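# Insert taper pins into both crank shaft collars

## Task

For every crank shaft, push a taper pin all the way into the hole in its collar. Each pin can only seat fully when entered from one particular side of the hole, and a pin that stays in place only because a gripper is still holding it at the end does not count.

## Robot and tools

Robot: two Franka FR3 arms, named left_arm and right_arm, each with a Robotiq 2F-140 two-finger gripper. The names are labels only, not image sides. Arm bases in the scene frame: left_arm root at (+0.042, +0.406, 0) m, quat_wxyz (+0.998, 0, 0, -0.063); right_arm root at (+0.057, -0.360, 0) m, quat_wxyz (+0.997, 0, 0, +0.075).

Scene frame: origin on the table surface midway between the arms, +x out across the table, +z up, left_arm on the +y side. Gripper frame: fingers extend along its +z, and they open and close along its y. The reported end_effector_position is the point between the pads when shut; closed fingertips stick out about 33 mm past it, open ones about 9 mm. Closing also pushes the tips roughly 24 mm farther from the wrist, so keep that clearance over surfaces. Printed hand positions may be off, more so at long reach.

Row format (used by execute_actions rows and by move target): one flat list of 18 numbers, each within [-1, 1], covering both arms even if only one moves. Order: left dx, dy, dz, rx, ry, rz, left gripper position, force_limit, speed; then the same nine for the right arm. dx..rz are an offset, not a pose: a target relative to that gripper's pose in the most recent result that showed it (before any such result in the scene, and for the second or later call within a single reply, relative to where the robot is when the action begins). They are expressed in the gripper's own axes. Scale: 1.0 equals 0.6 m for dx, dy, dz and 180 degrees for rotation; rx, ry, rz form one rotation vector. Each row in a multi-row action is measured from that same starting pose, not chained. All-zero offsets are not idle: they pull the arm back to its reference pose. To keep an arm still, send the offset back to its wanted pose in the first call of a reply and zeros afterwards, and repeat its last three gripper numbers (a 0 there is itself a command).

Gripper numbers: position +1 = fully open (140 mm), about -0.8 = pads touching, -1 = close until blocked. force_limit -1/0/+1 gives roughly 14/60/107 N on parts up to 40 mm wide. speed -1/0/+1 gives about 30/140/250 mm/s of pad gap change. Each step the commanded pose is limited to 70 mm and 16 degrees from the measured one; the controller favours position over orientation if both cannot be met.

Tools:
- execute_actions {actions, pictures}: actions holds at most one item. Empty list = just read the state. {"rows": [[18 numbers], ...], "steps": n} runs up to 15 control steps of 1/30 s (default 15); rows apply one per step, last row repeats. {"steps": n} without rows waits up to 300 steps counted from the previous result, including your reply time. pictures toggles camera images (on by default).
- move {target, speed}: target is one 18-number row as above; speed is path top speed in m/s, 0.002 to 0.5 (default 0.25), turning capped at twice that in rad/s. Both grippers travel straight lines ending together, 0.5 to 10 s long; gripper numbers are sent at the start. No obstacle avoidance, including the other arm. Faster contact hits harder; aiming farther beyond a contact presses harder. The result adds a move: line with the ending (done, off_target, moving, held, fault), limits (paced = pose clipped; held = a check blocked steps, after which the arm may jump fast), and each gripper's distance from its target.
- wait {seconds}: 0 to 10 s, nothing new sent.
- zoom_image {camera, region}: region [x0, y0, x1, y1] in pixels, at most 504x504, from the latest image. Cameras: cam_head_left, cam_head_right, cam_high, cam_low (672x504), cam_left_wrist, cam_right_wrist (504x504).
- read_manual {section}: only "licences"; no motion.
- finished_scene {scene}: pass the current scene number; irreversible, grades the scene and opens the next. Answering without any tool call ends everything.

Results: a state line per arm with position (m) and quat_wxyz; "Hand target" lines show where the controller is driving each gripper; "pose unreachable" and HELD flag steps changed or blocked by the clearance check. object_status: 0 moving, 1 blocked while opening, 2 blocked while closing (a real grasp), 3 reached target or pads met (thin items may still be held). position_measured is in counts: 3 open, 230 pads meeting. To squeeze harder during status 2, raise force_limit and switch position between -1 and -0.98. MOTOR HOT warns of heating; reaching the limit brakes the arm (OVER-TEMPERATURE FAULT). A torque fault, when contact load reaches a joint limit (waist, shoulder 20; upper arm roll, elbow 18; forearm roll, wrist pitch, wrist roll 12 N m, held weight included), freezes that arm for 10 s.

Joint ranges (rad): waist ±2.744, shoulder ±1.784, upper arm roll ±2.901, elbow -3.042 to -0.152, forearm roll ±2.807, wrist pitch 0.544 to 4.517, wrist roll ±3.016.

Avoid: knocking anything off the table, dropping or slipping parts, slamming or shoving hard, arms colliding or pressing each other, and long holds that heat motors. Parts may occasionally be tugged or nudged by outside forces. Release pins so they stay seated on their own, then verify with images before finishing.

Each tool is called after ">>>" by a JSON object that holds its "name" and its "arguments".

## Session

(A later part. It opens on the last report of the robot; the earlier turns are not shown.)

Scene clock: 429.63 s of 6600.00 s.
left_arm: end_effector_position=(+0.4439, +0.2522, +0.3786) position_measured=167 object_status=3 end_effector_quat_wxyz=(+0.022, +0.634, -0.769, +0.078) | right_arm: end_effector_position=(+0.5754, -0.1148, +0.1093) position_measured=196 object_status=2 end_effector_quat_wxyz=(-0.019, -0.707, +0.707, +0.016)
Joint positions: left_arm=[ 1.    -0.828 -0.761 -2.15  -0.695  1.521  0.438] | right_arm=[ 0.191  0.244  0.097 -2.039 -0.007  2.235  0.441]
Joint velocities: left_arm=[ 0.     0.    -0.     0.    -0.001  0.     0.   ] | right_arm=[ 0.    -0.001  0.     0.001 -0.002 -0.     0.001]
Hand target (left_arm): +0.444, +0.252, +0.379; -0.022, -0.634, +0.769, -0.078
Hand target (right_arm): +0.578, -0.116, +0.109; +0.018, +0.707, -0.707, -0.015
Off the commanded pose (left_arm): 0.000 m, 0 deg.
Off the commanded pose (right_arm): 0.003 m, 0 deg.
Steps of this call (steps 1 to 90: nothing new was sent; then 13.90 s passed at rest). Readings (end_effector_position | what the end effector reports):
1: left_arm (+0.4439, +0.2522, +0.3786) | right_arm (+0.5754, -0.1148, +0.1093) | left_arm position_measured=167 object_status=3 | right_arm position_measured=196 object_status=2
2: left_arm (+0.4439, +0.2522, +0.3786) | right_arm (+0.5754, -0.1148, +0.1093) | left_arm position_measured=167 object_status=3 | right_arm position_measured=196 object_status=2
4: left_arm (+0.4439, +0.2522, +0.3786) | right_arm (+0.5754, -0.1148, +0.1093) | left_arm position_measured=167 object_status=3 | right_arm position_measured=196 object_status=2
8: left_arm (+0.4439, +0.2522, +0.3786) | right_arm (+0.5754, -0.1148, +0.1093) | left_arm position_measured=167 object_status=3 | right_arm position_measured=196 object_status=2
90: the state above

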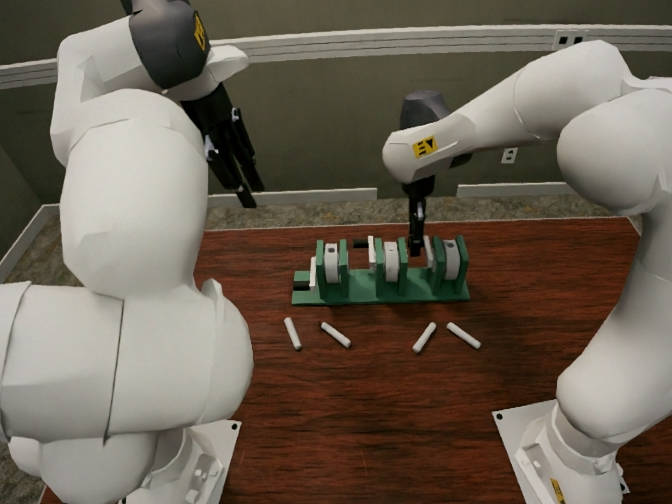

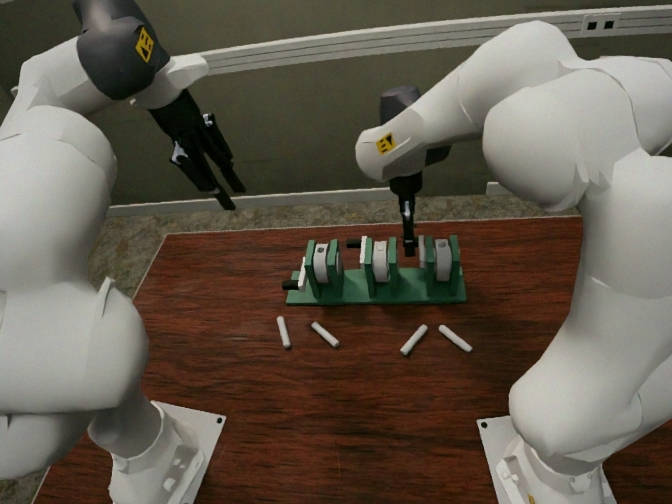

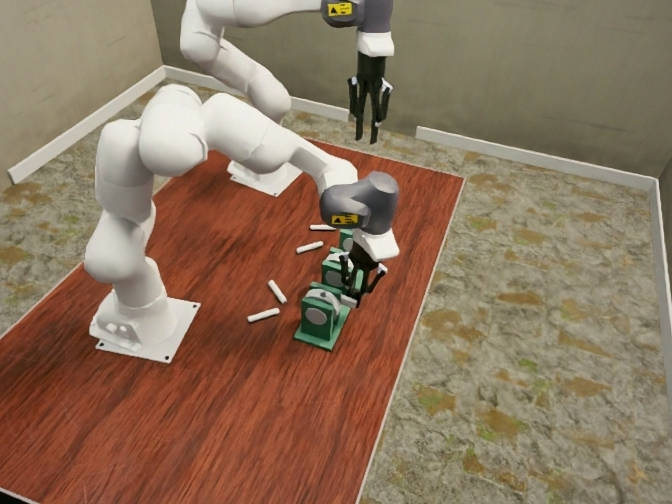

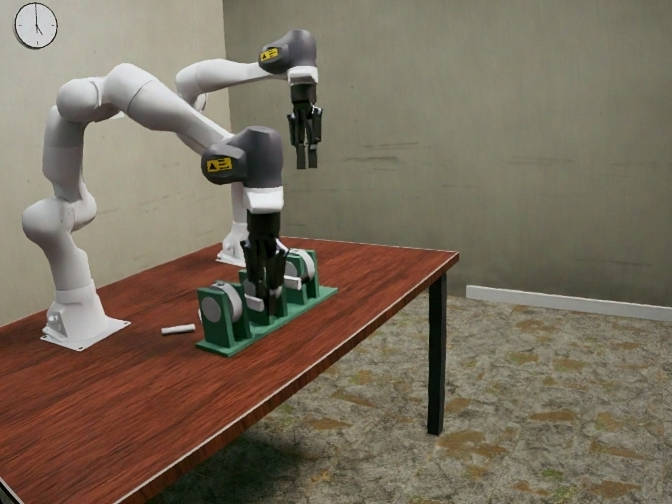

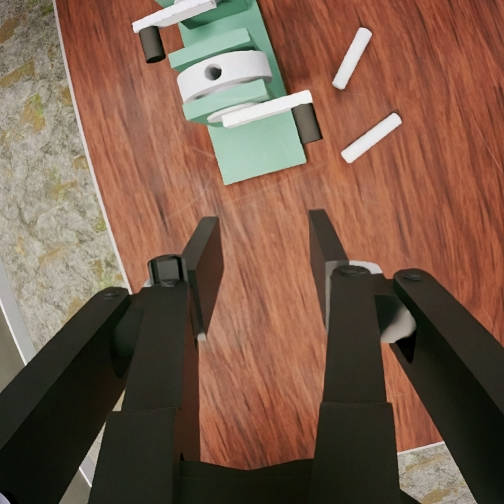

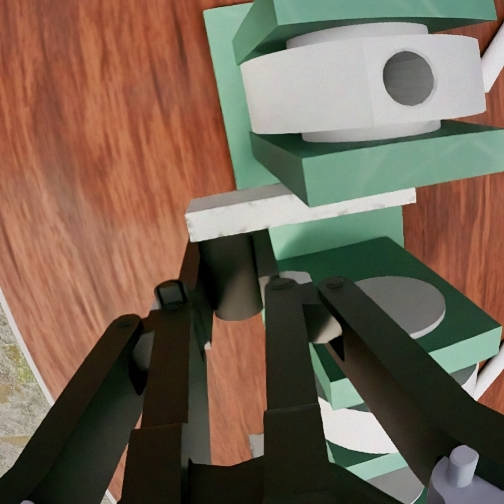

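>>> {"name": "move", "arguments": {"target": [0,0,0,0,0,0,-0.3,0,0, 0,0,-0.011,0,0,0,-1,-0.6,-0.8], "speed": 0.03}}

>>> {"name": "move", "arguments": {"target": [0,0,0,0,0,0,-0.3,0,0, 0,0,0,0,0,0,-0.3,-0.6,0], "speed": 0.05}}

>>> {"name": "move", "arguments": {"target": [0,0,0,0,0,0,-0.3,0,0, 0.0,0.0,-0.25,0,0,0,-0.3,-0.6,0], "speed": 0.15}}

Scene clock: 434.10 s of 6600.00 s.
left_arm: end_effector_position=(+0.4439, +0.2522, +0.3786) position_measured=167 object_status=3 end_effector_quat_wxyz=(+0.022, +0.634, -0.769, +0.078) | right_arm: end_effector_position=(+0.5756, -0.1149, +0.1126) position_measured=196 object_status=2 end_effector_quat_wxyz=(-0.020, -0.707, +0.707, +0.016)
Joint positions: left_arm=[ 1.    -0.828 -0.761 -2.15  -0.695  1.521  0.438] | right_arm=[ 0.191  0.24   0.097 -2.035 -0.007  2.226  0.441]
Joint velocities: left_arm=[-0.001 -0.001  0.    -0.001 -0.001  0.    -0.   ] | right_arm=[-0.    -0.     0.001  0.001  0.002 -0.005  0.   ]
Hand target (left_arm): +0.444, +0.252, +0.379; -0.022, -0.634, +0.769, -0.078
Hand target (right_arm): +0.576, -0.115, +0.116; +0.019, +0.707, -0.707, -0.016
Off the commanded pose (left_arm): 0.000 m, 0 deg.
Off the commanded pose (right_arm): 0.003 m, 0 deg.
After step 90, 0.77 s passed at rest.
move: done

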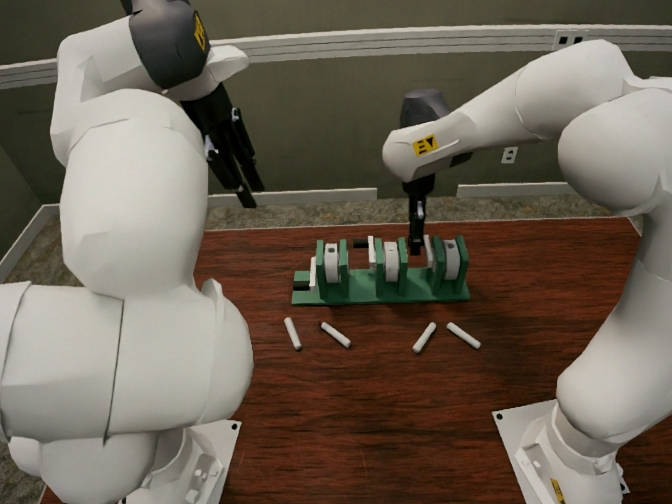

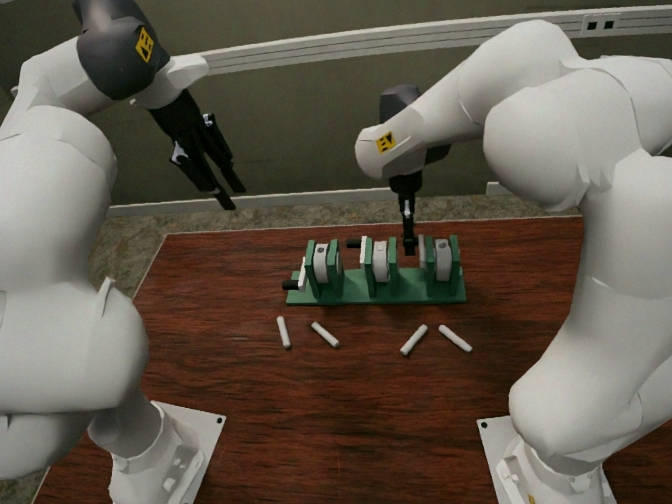

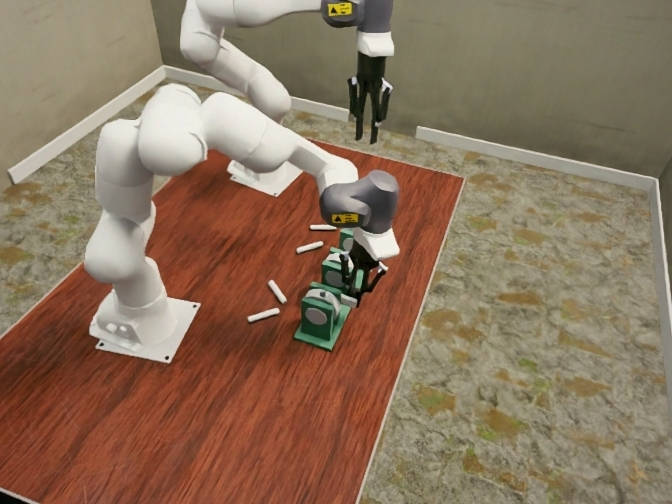

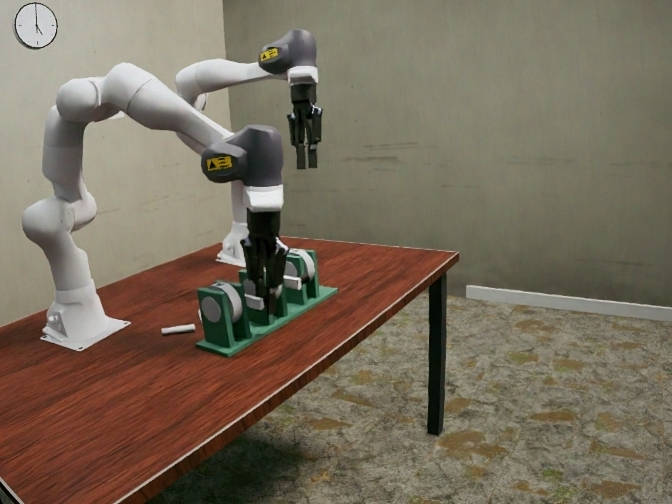

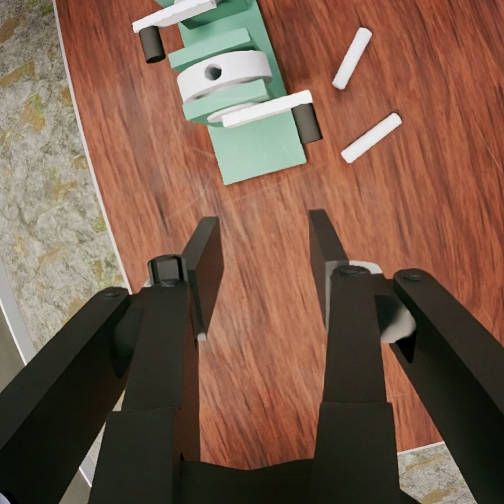

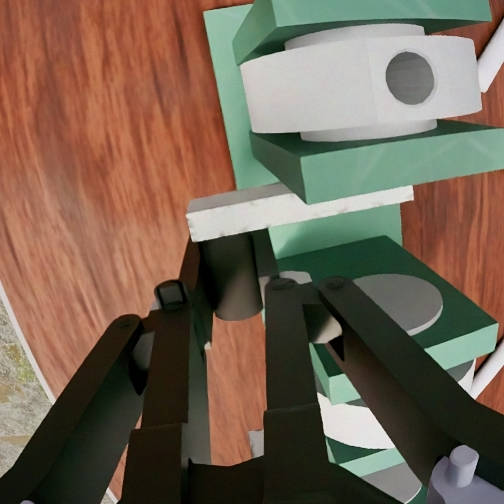

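Scene clock: 434.60 s of 6600.00 s.
left_arm: end_effector_position=(+0.4439, +0.2522, +0.3786) position_measured=167 object_status=3 end_effector_quat_wxyz=(+0.022, +0.634, -0.769, +0.078) | right_arm: end_effector_position=(+0.5756, -0.1149, +0.1126) position_measured=167 object_status=3 end_effector_quat_wxyz=(-0.020, -0.707, +0.707, +0.016)
Joint positions: left_arm=[ 1.    -0.828 -0.761 -2.15  -0.695  1.521  0.438] | right_arm=[ 0.191  0.24   0.097 -2.035 -0.007  2.226  0.441]
Joint velocities: left_arm=[-0.    -0.    -0.001 -0.     0.     0.001 -0.001] | right_arm=[ 0.     0.    -0.001 -0.001 -0.001 -0.001 -0.001]
Hand target (left_arm): +0.444, +0.252, +0.379; -0.022, -0.634, +0.769, -0.078
Hand target (right_arm): +0.576, -0.115, +0.113; +0.020, +0.707, -0.707, -0.016
Off the commanded pose (left_arm): 0.000 m, 0 deg.
Off the commanded pose (right_arm): 0.000 m, 0 deg.
move: done

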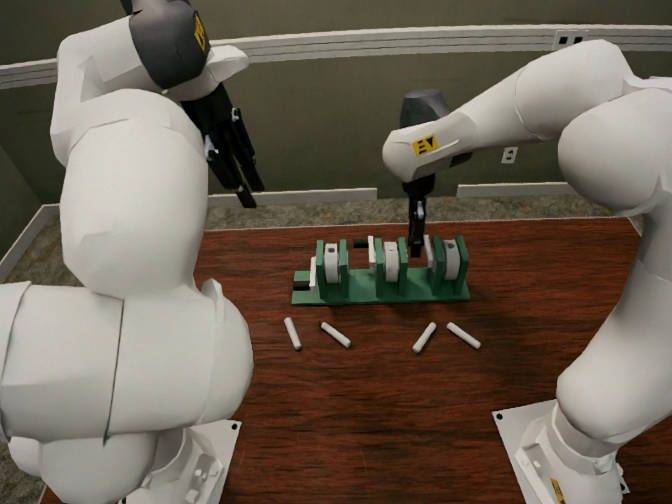

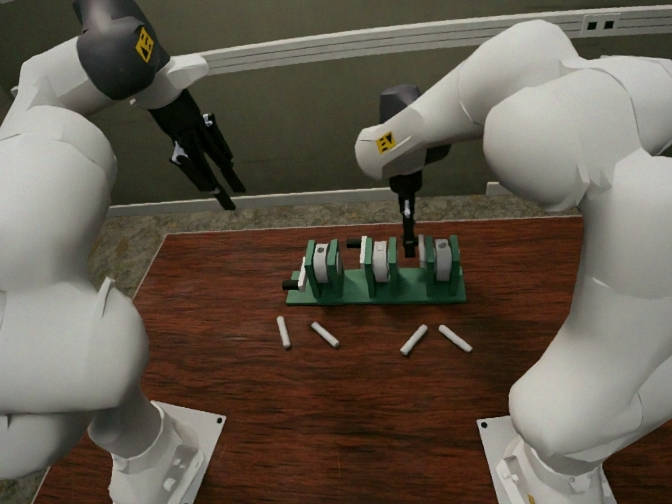

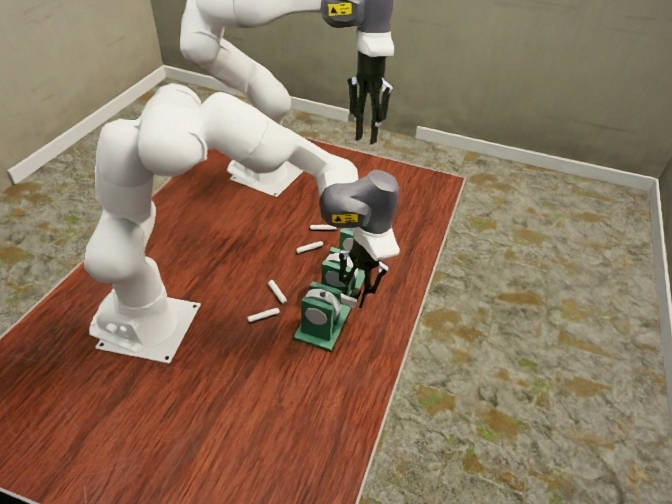

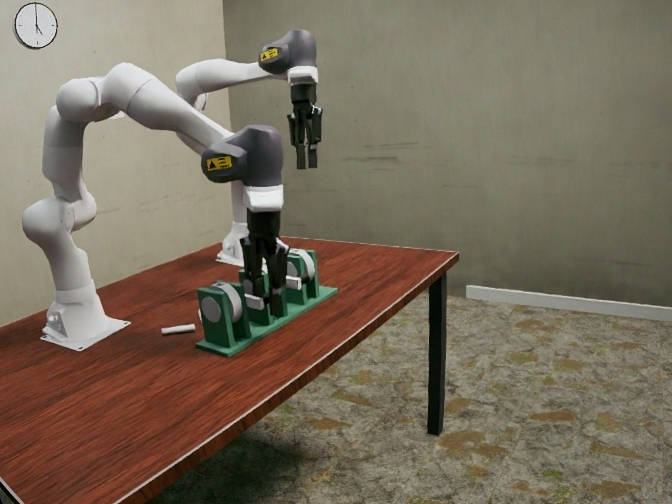

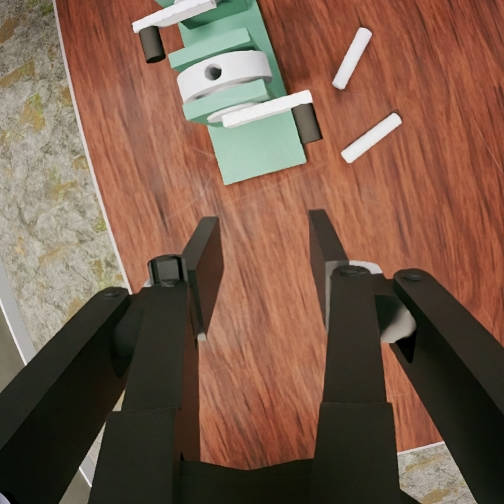

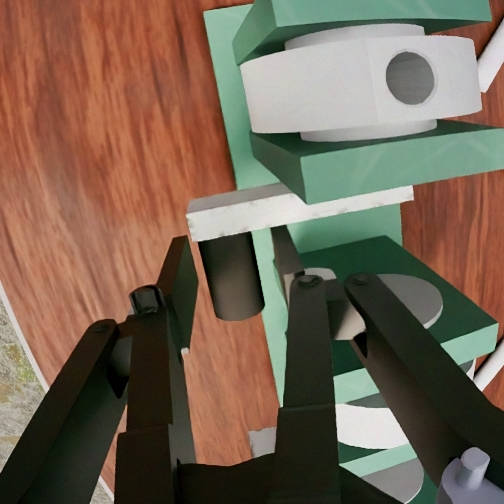

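Scene clock: 436.23 s of 6600.00 s.
left_arm: end_effector_position=(+0.4439, +0.2522, +0.3786) position_measured=167 object_status=3 end_effector_quat_wxyz=(+0.022, +0.634, -0.769, +0.078) | right_arm: end_effector_position=(+0.5848, -0.1111, +0.2627) position_measured=167 object_status=3 end_effector_quat_wxyz=(-0.018, -0.707, +0.707, +0.015)
Joint positions: left_arm=[ 1.    -0.828 -0.761 -2.15  -0.695  1.521  0.438] | right_arm=[ 0.19   0.124  0.097 -1.791  0.004  1.87   0.436]
Joint velocities: left_arm=[-0.001 -0.    -0.001 -0.002 -0.     0.001  0.001] | right_arm=[ 0.001 -0.    -0.     0.001  0.002 -0.011  0.   ]
Hand target (left_arm): +0.444, +0.252, +0.379; -0.022, -0.634, +0.769, -0.078
Hand target (right_arm): +0.585, -0.113, +0.263; +0.019, +0.707, -0.707, -0.017
Off the commanded pose (left_arm): 0.000 m, 0 deg.
Off the commanded pose (right_arm): 0.003 m, 0 deg.
move: done

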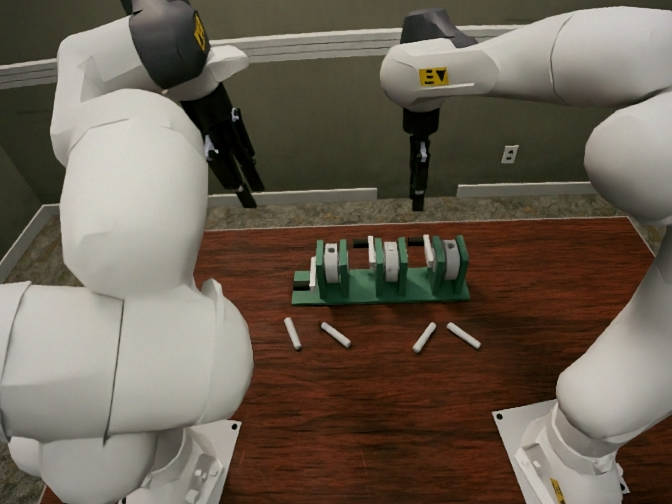

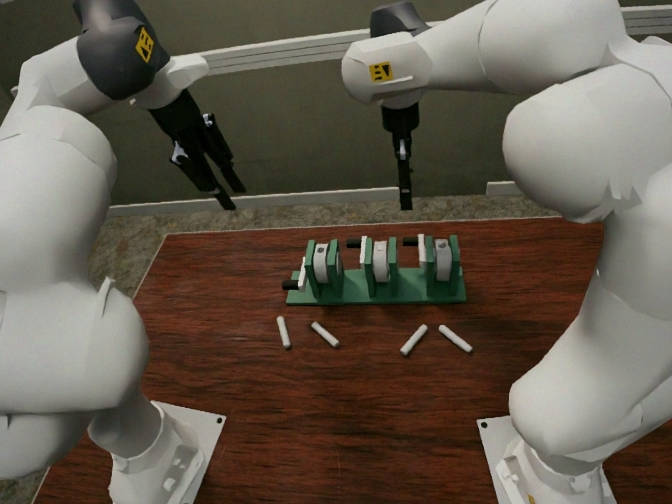

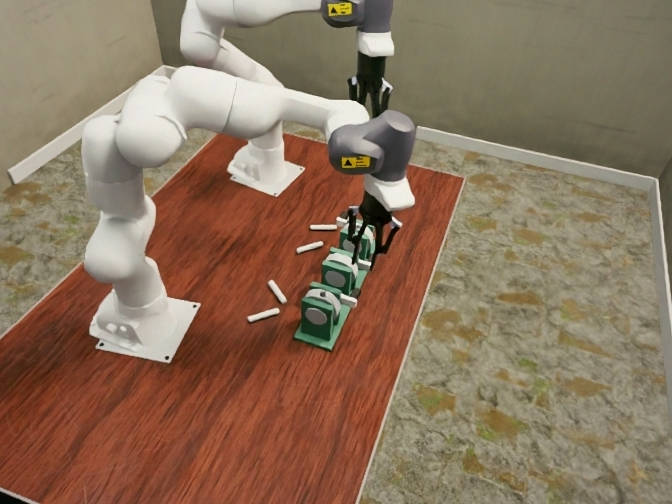

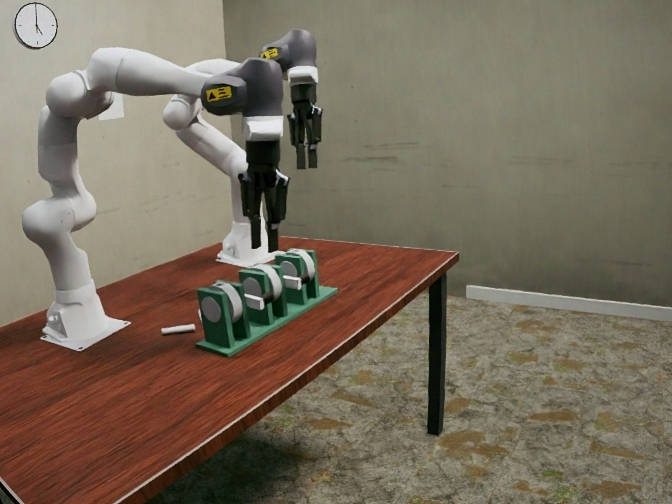

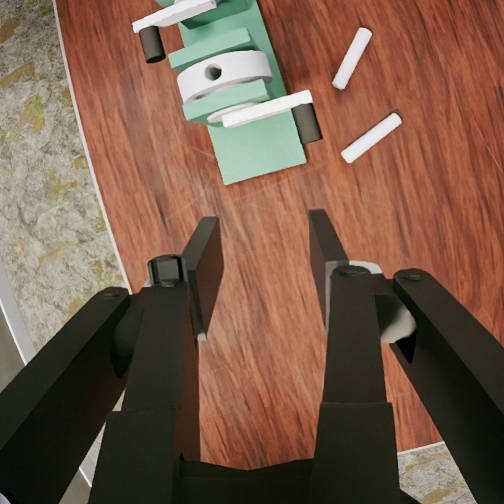

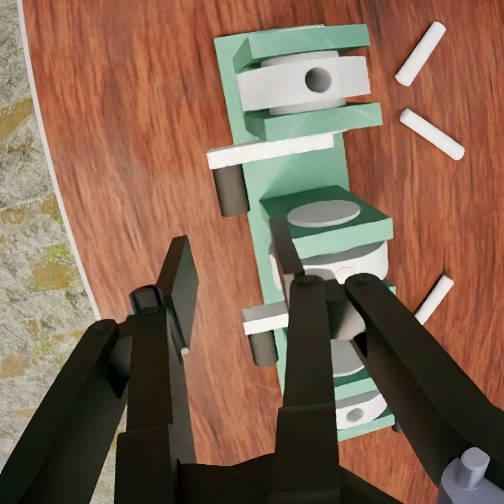

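>>> {"name": "move", "arguments": {"target": [0,0,0,0.1221,0.1737,-0.3078,-0.3,0,0, -0.2718,0.3945,0.191,0.3004,0.1369,-0.7017,-0.3,0,0], "speed": 0.3}}

Scene clock: 471.20 s of 6600.00 s.
left_arm: end_effector_position=(+0.4437, +0.2453, +0.3778) position_measured=167 object_status=3 end_effector_quat_wxyz=(+0.144, +0.857, -0.339, +0.359) | right_arm: end_effector_position=(+0.3331, +0.0545, +0.1612) position_measured=167 object_status=3 end_effector_quat_wxyz=(-0.151, +0.855, +0.356, +0.345)
Joint positions: left_arm=[ 1.034 -1.359 -0.574 -2.727 -1.352  1.562 -0.193] | right_arm=[-0.406 -0.635  1.077 -2.914 -0.989  3.671 -0.279]
Joint velocities: left_arm=[ 0.001 -0.001  0.001  0.001  0.     0.002 -0.004] | right_arm=[-0.008 -0.006  0.006 -0.    -0.     0.02  -0.008]
Hand target (left_arm): +0.445, +0.246, +0.378; +0.144, +0.859, -0.335, +0.360
Hand target (right_arm): +0.332, +0.054, +0.161; -0.151, +0.854, +0.359, +0.345
Off the commanded pose (left_arm): 0.007 m, 1 deg.
Off the commanded pose (right_arm): 0.011 m, 1 deg.
After step 90, 26.57 s passed at rest.
move: off_target (left_arm, right_arm)

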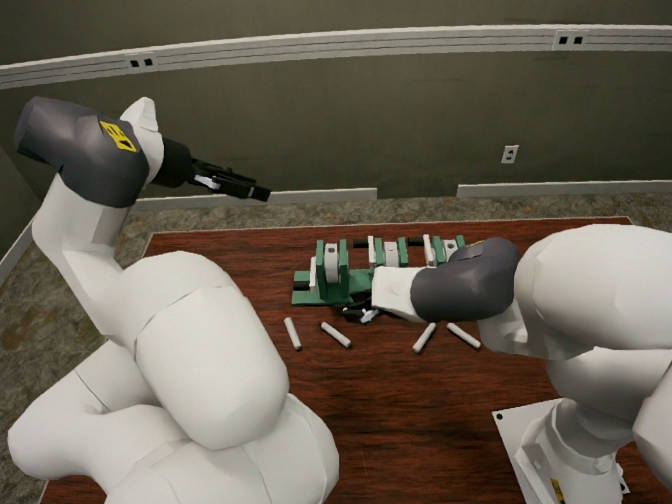

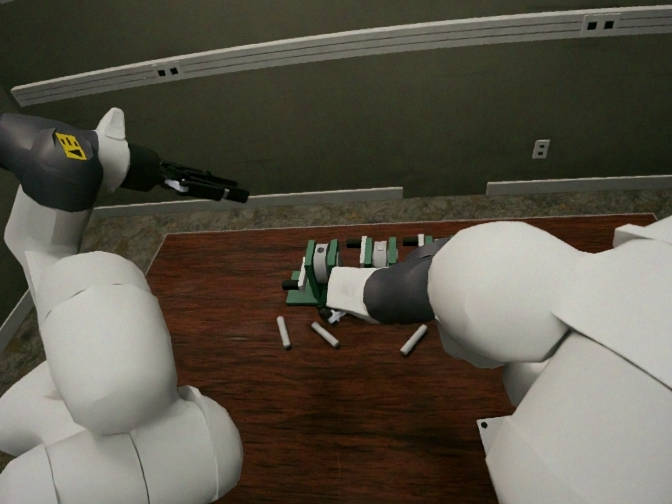

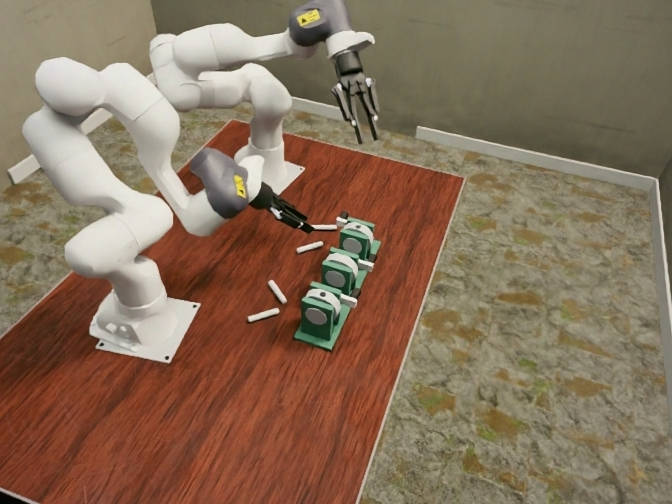

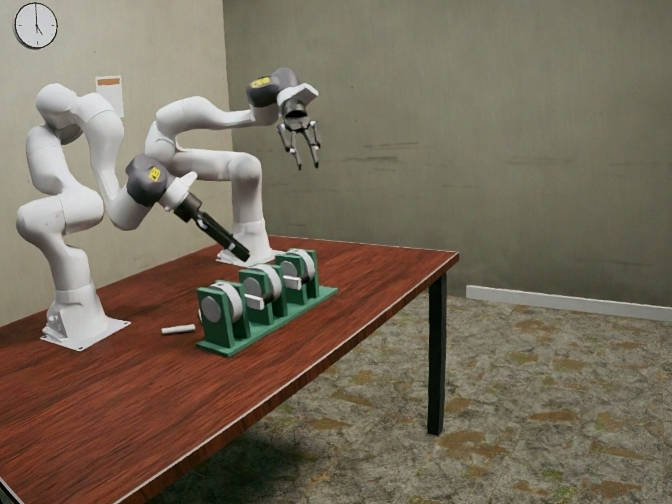

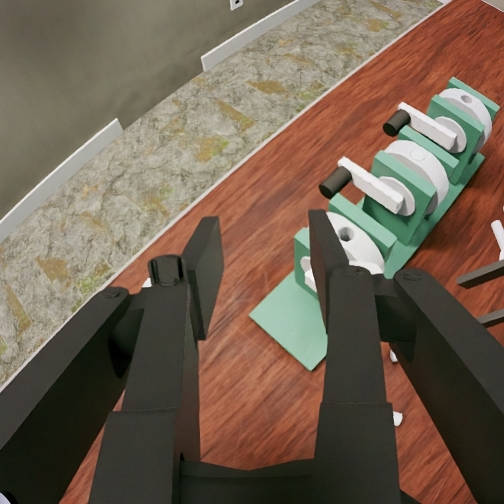

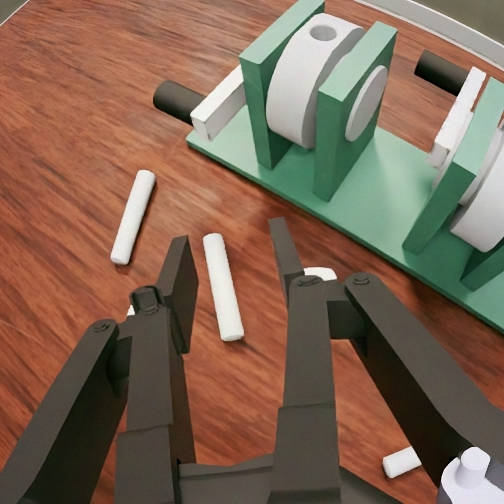

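>>> {"name": "move", "arguments": {"target": [0,0,0,0,0,0,-0.3,0,0, -0.1014,0,0.1014,0,0,0,-0.3,0,0], "speed": 0.12}}

Scene clock: 478.10 s of 6600.00 s.
left_arm: end_effector_position=(+0.4436, +0.2454, +0.3777) position_measured=167 object_status=3 end_effector_quat_wxyz=(+0.145, +0.858, -0.339, +0.359) | right_arm: end_effector_position=(+0.3294, +0.0513, +0.0695) position_measured=167 object_status=3 end_effector_quat_wxyz=(-0.148, +0.857, +0.357, +0.342)
Joint positions: left_arm=[ 1.034 -1.359 -0.574 -2.727 -1.352  1.562 -0.194] | right_arm=[-0.857 -0.863  1.722 -2.926 -0.574  4.001 -0.353]
Joint velocities: left_arm=[-0.     0.001 -0.001 -0.001 -0.001 -0.    -0.002] | right_arm=[-0.    -0.005  0.002  0.    -0.001  0.017  0.001]
Hand target (left_arm): +0.444, +0.245, +0.378; +0.144, +0.857, -0.339, +0.359
Hand target (right_arm): +0.329, +0.053, +0.070; -0.150, +0.856, +0.358, +0.342
Off the commanded pose (left_arm): 0.000 m, 0 deg.
Off the commanded pose (right_arm): 0.007 m, 1 deg.
After step 90, 2.40 s passed at rest.
move: off_target (right_arm)

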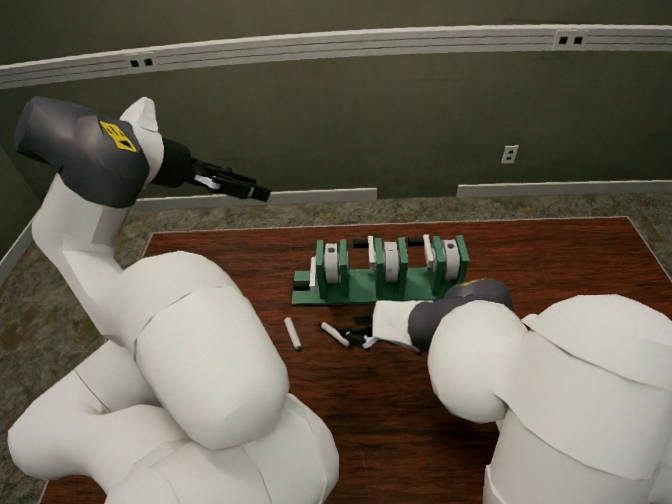

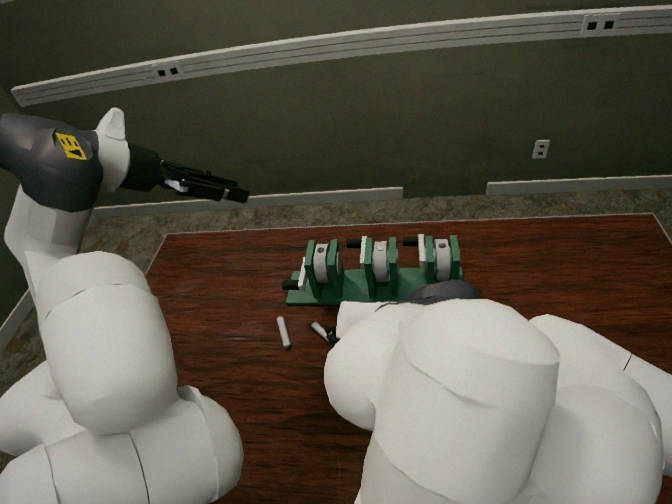

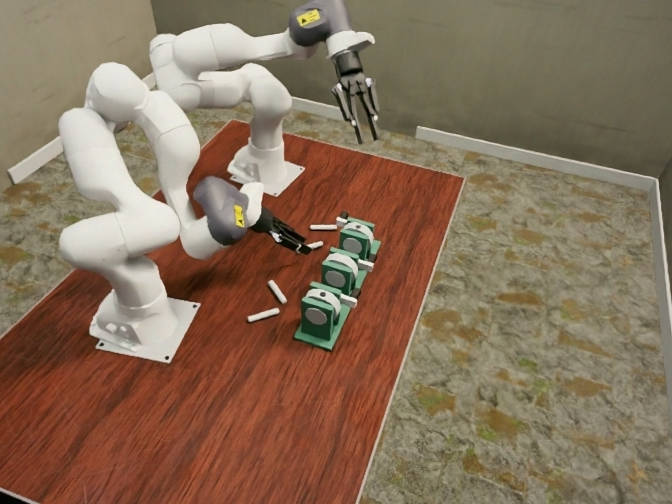

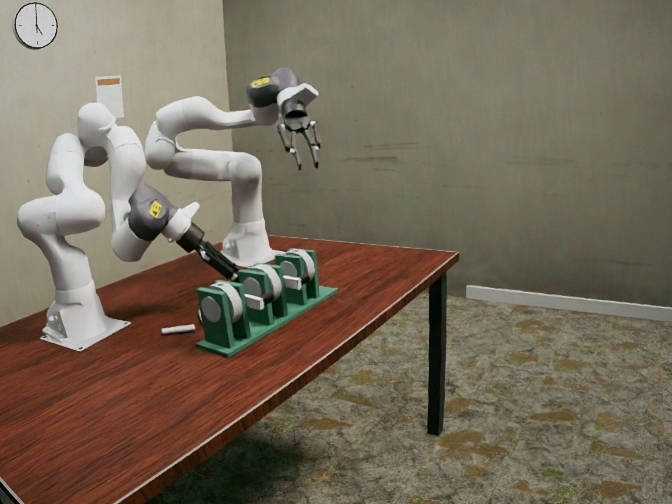

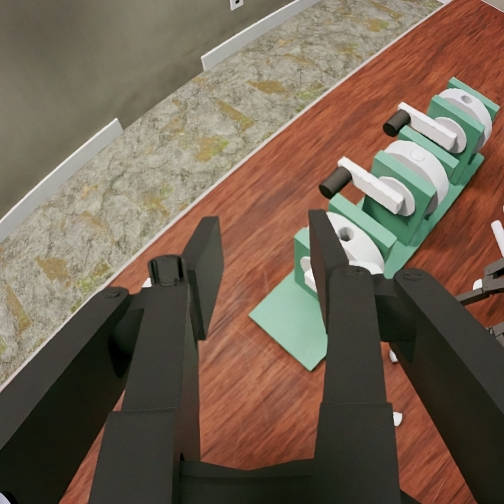

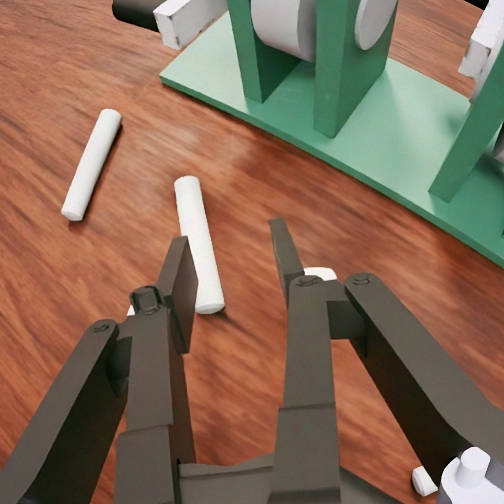

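>>> {"name": "move", "arguments": {"target": [0.118,0,0.118,0,0,0,-0.3,0,0, -0.008,-0.024,0.012,0,0,0,-0.3,0,0], "speed": 0.08}}

Scene clock: 492.77 s of 6600.00 s.
left_arm: end_effector_position=(+0.5149, +0.1791, +0.3789) position_measured=167 object_status=3 end_effector_quat_wxyz=(+0.140, +0.857, -0.344, +0.357) | right_arm: end_effector_position=(+0.3209, +0.0614, +0.0614) position_measured=167 object_status=3 end_effector_quat_wxyz=(-0.148, +0.857, +0.357, +0.342)
Joint positions: left_arm=[ 1.118 -1.286 -0.815 -2.545 -1.541  1.645 -0.266] | right_arm=[-0.842 -0.867  1.767 -2.913 -0.526  3.978 -0.344]
Joint velocities: left_arm=[ 0.006 -0.001 -0.001 -0.    -0.008  0.002 -0.02 ] | right_arm=[-0.    -0.001  0.002 -0.001  0.005 -0.003  0.001]
Hand target (left_arm): +0.517, +0.179, +0.381; +0.141, +0.858, -0.338, +0.359
Hand target (right_arm): +0.320, +0.063, +0.061; -0.148, +0.857, +0.356, +0.341
Off the commanded pose (left_arm): 0.003 m, 1 deg.
Off the commanded pose (right_arm): 0.001 m, 0 deg.
After step 90, 10.00 s passed at rest.
move: done

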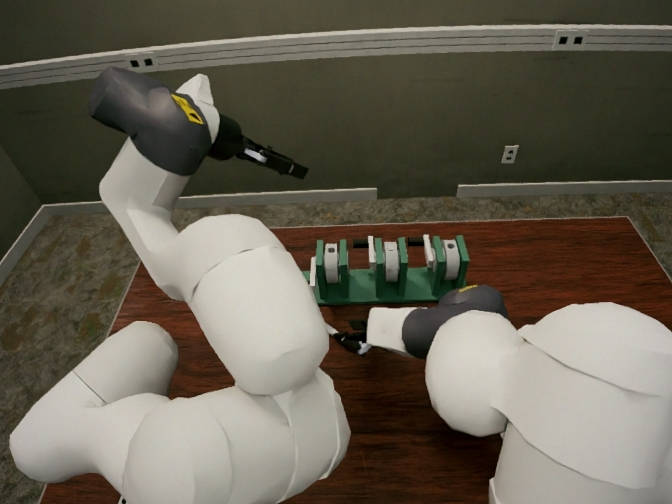

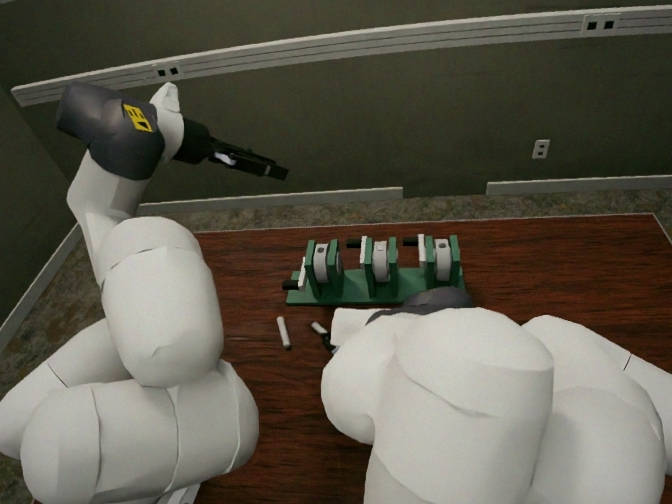

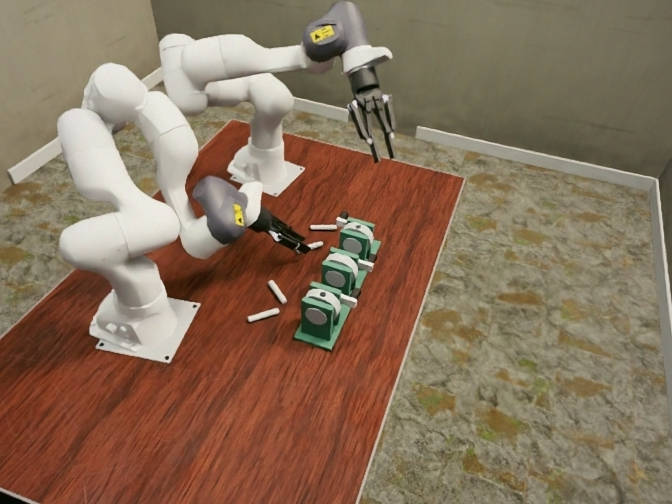

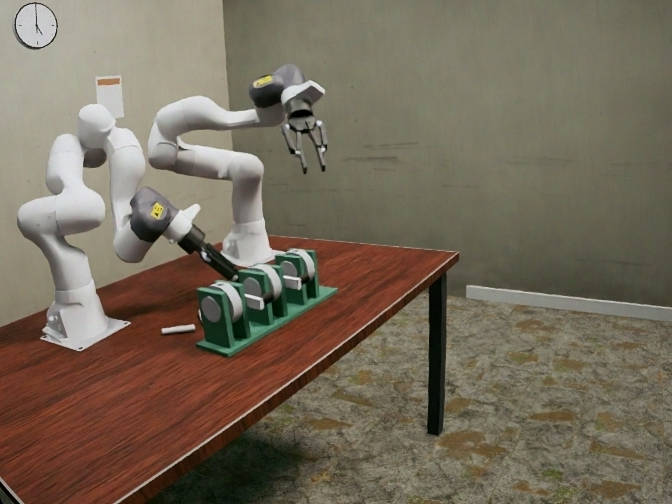

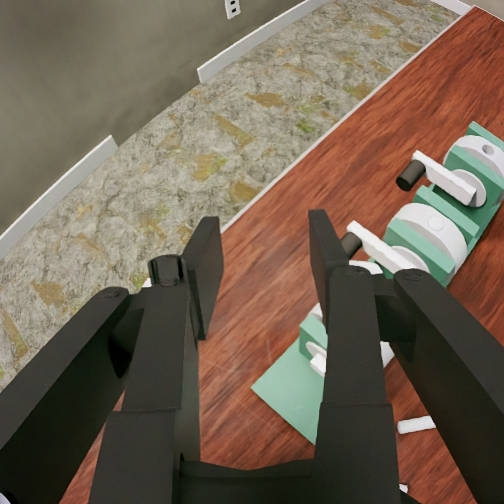

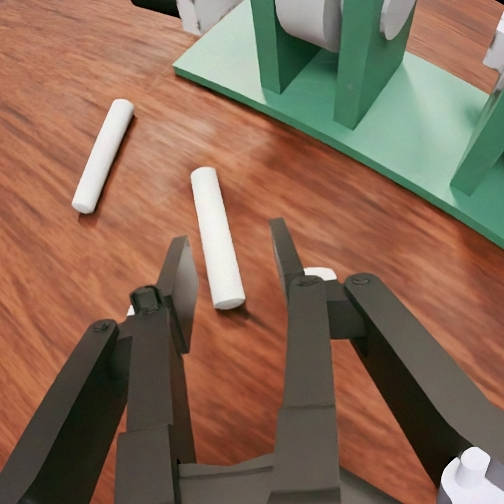

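>>> {"name": "move", "arguments": {"target": [0,0,0,0,0,0,-0.3,0,0, -0.013,-0.009,0.027,0,0,0,-0.3,0,0], "speed": 0.04}}

Scene clock: 502.70 s of 6600.00 s.
left_arm: end_effector_position=(+0.5152, +0.1790, +0.3792) position_measured=167 object_status=3 end_effector_quat_wxyz=(+0.141, +0.858, -0.342, +0.357) | right_arm: end_effector_position=(+0.3204, +0.0671, +0.0429) position_measured=167 object_status=3 end_effector_quat_wxyz=(-0.144, +0.856, +0.360, +0.341)
Joint positions: left_arm=[ 1.119 -1.286 -0.815 -2.544 -1.542  1.646 -0.271] | right_arm=[-0.892 -0.91   1.857 -2.882 -0.472  3.996 -0.339]
Joint velocities: left_arm=[-0.001  0.001  0.001 -0.001 -0.    -0.     0.001] | right_arm=[-0.01   0.     0.013  0.002  0.027  0.012 -0.   ]
Hand target (left_arm): +0.515, +0.179, +0.379; +0.140, +0.857, -0.344, +0.357
Hand target (right_arm): +0.320, +0.069, +0.044; -0.148, +0.857, +0.357, +0.341
Off the commanded pose (left_arm): 0.000 m, 0 deg.
Off the commanded pose (right_arm): 0.003 m, 0 deg.
After step 90, 6.20 s passed at rest.
move: done

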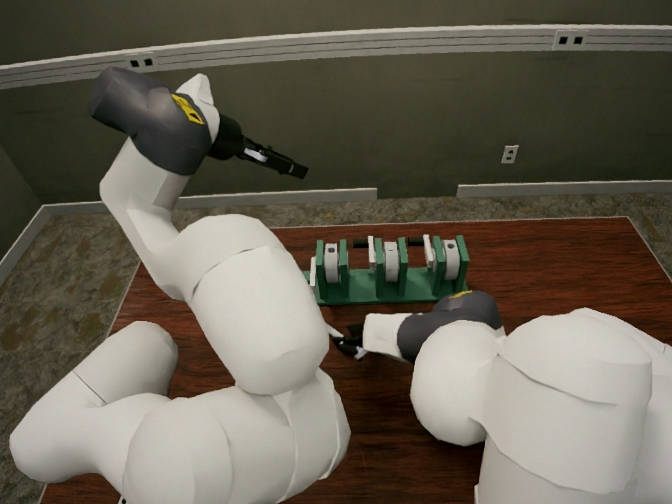

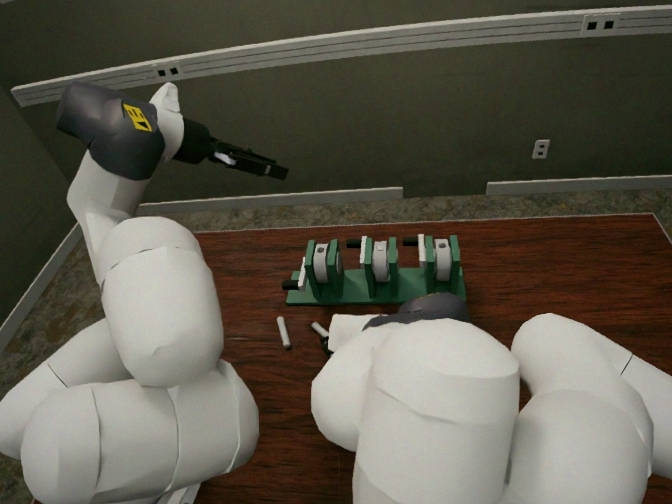

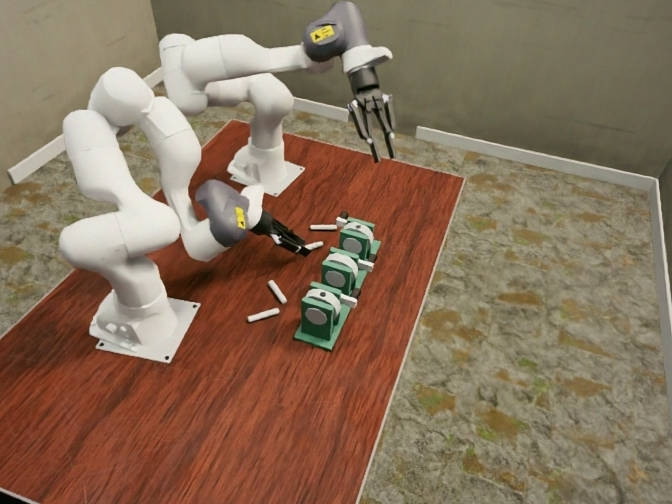

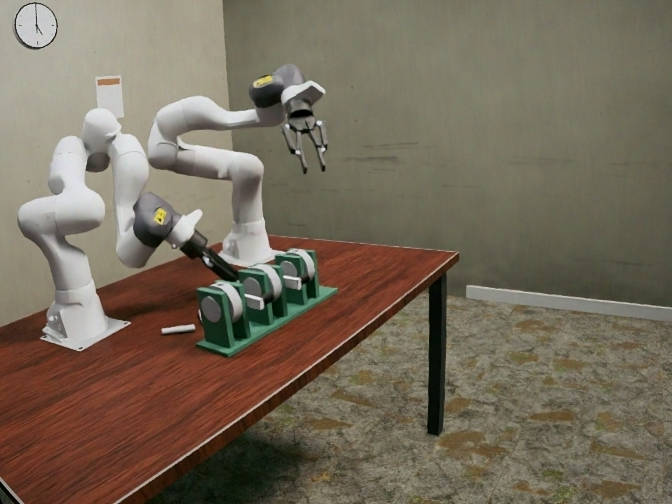

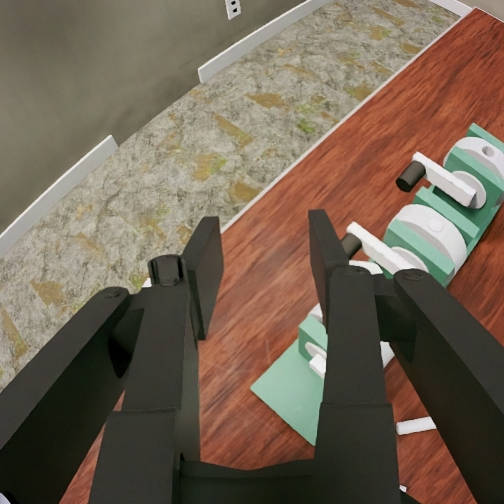

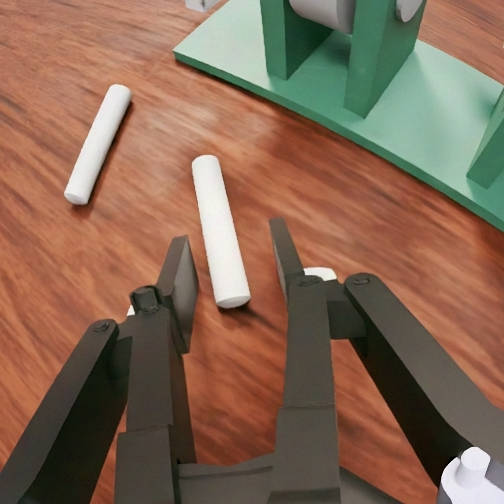

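>>> {"name": "zoom_image", "arguments": {"camera": "cam_high", "region": [250, 200, 350, 275]}}

>>> {"name": "zoom_image", "arguments": {"camera": "cam_head_left", "region": [310, 305, 390, 365]}}

Region (250, 200, 350, 275) of cam_high's 672x504 image, scaled by 5.040, with more detail than that image has; it fills the top 378 rows of this view, and the rest is white.

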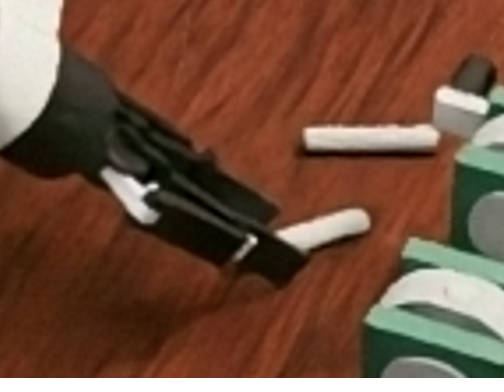

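Region (310, 305, 390, 365) of cam_head_left's 672x504 image, scaled by 6.300, with more detail than that image has; it fills the top 378 rows of this view, and the rest is white.

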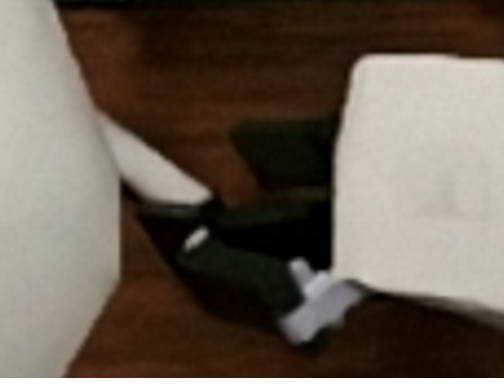

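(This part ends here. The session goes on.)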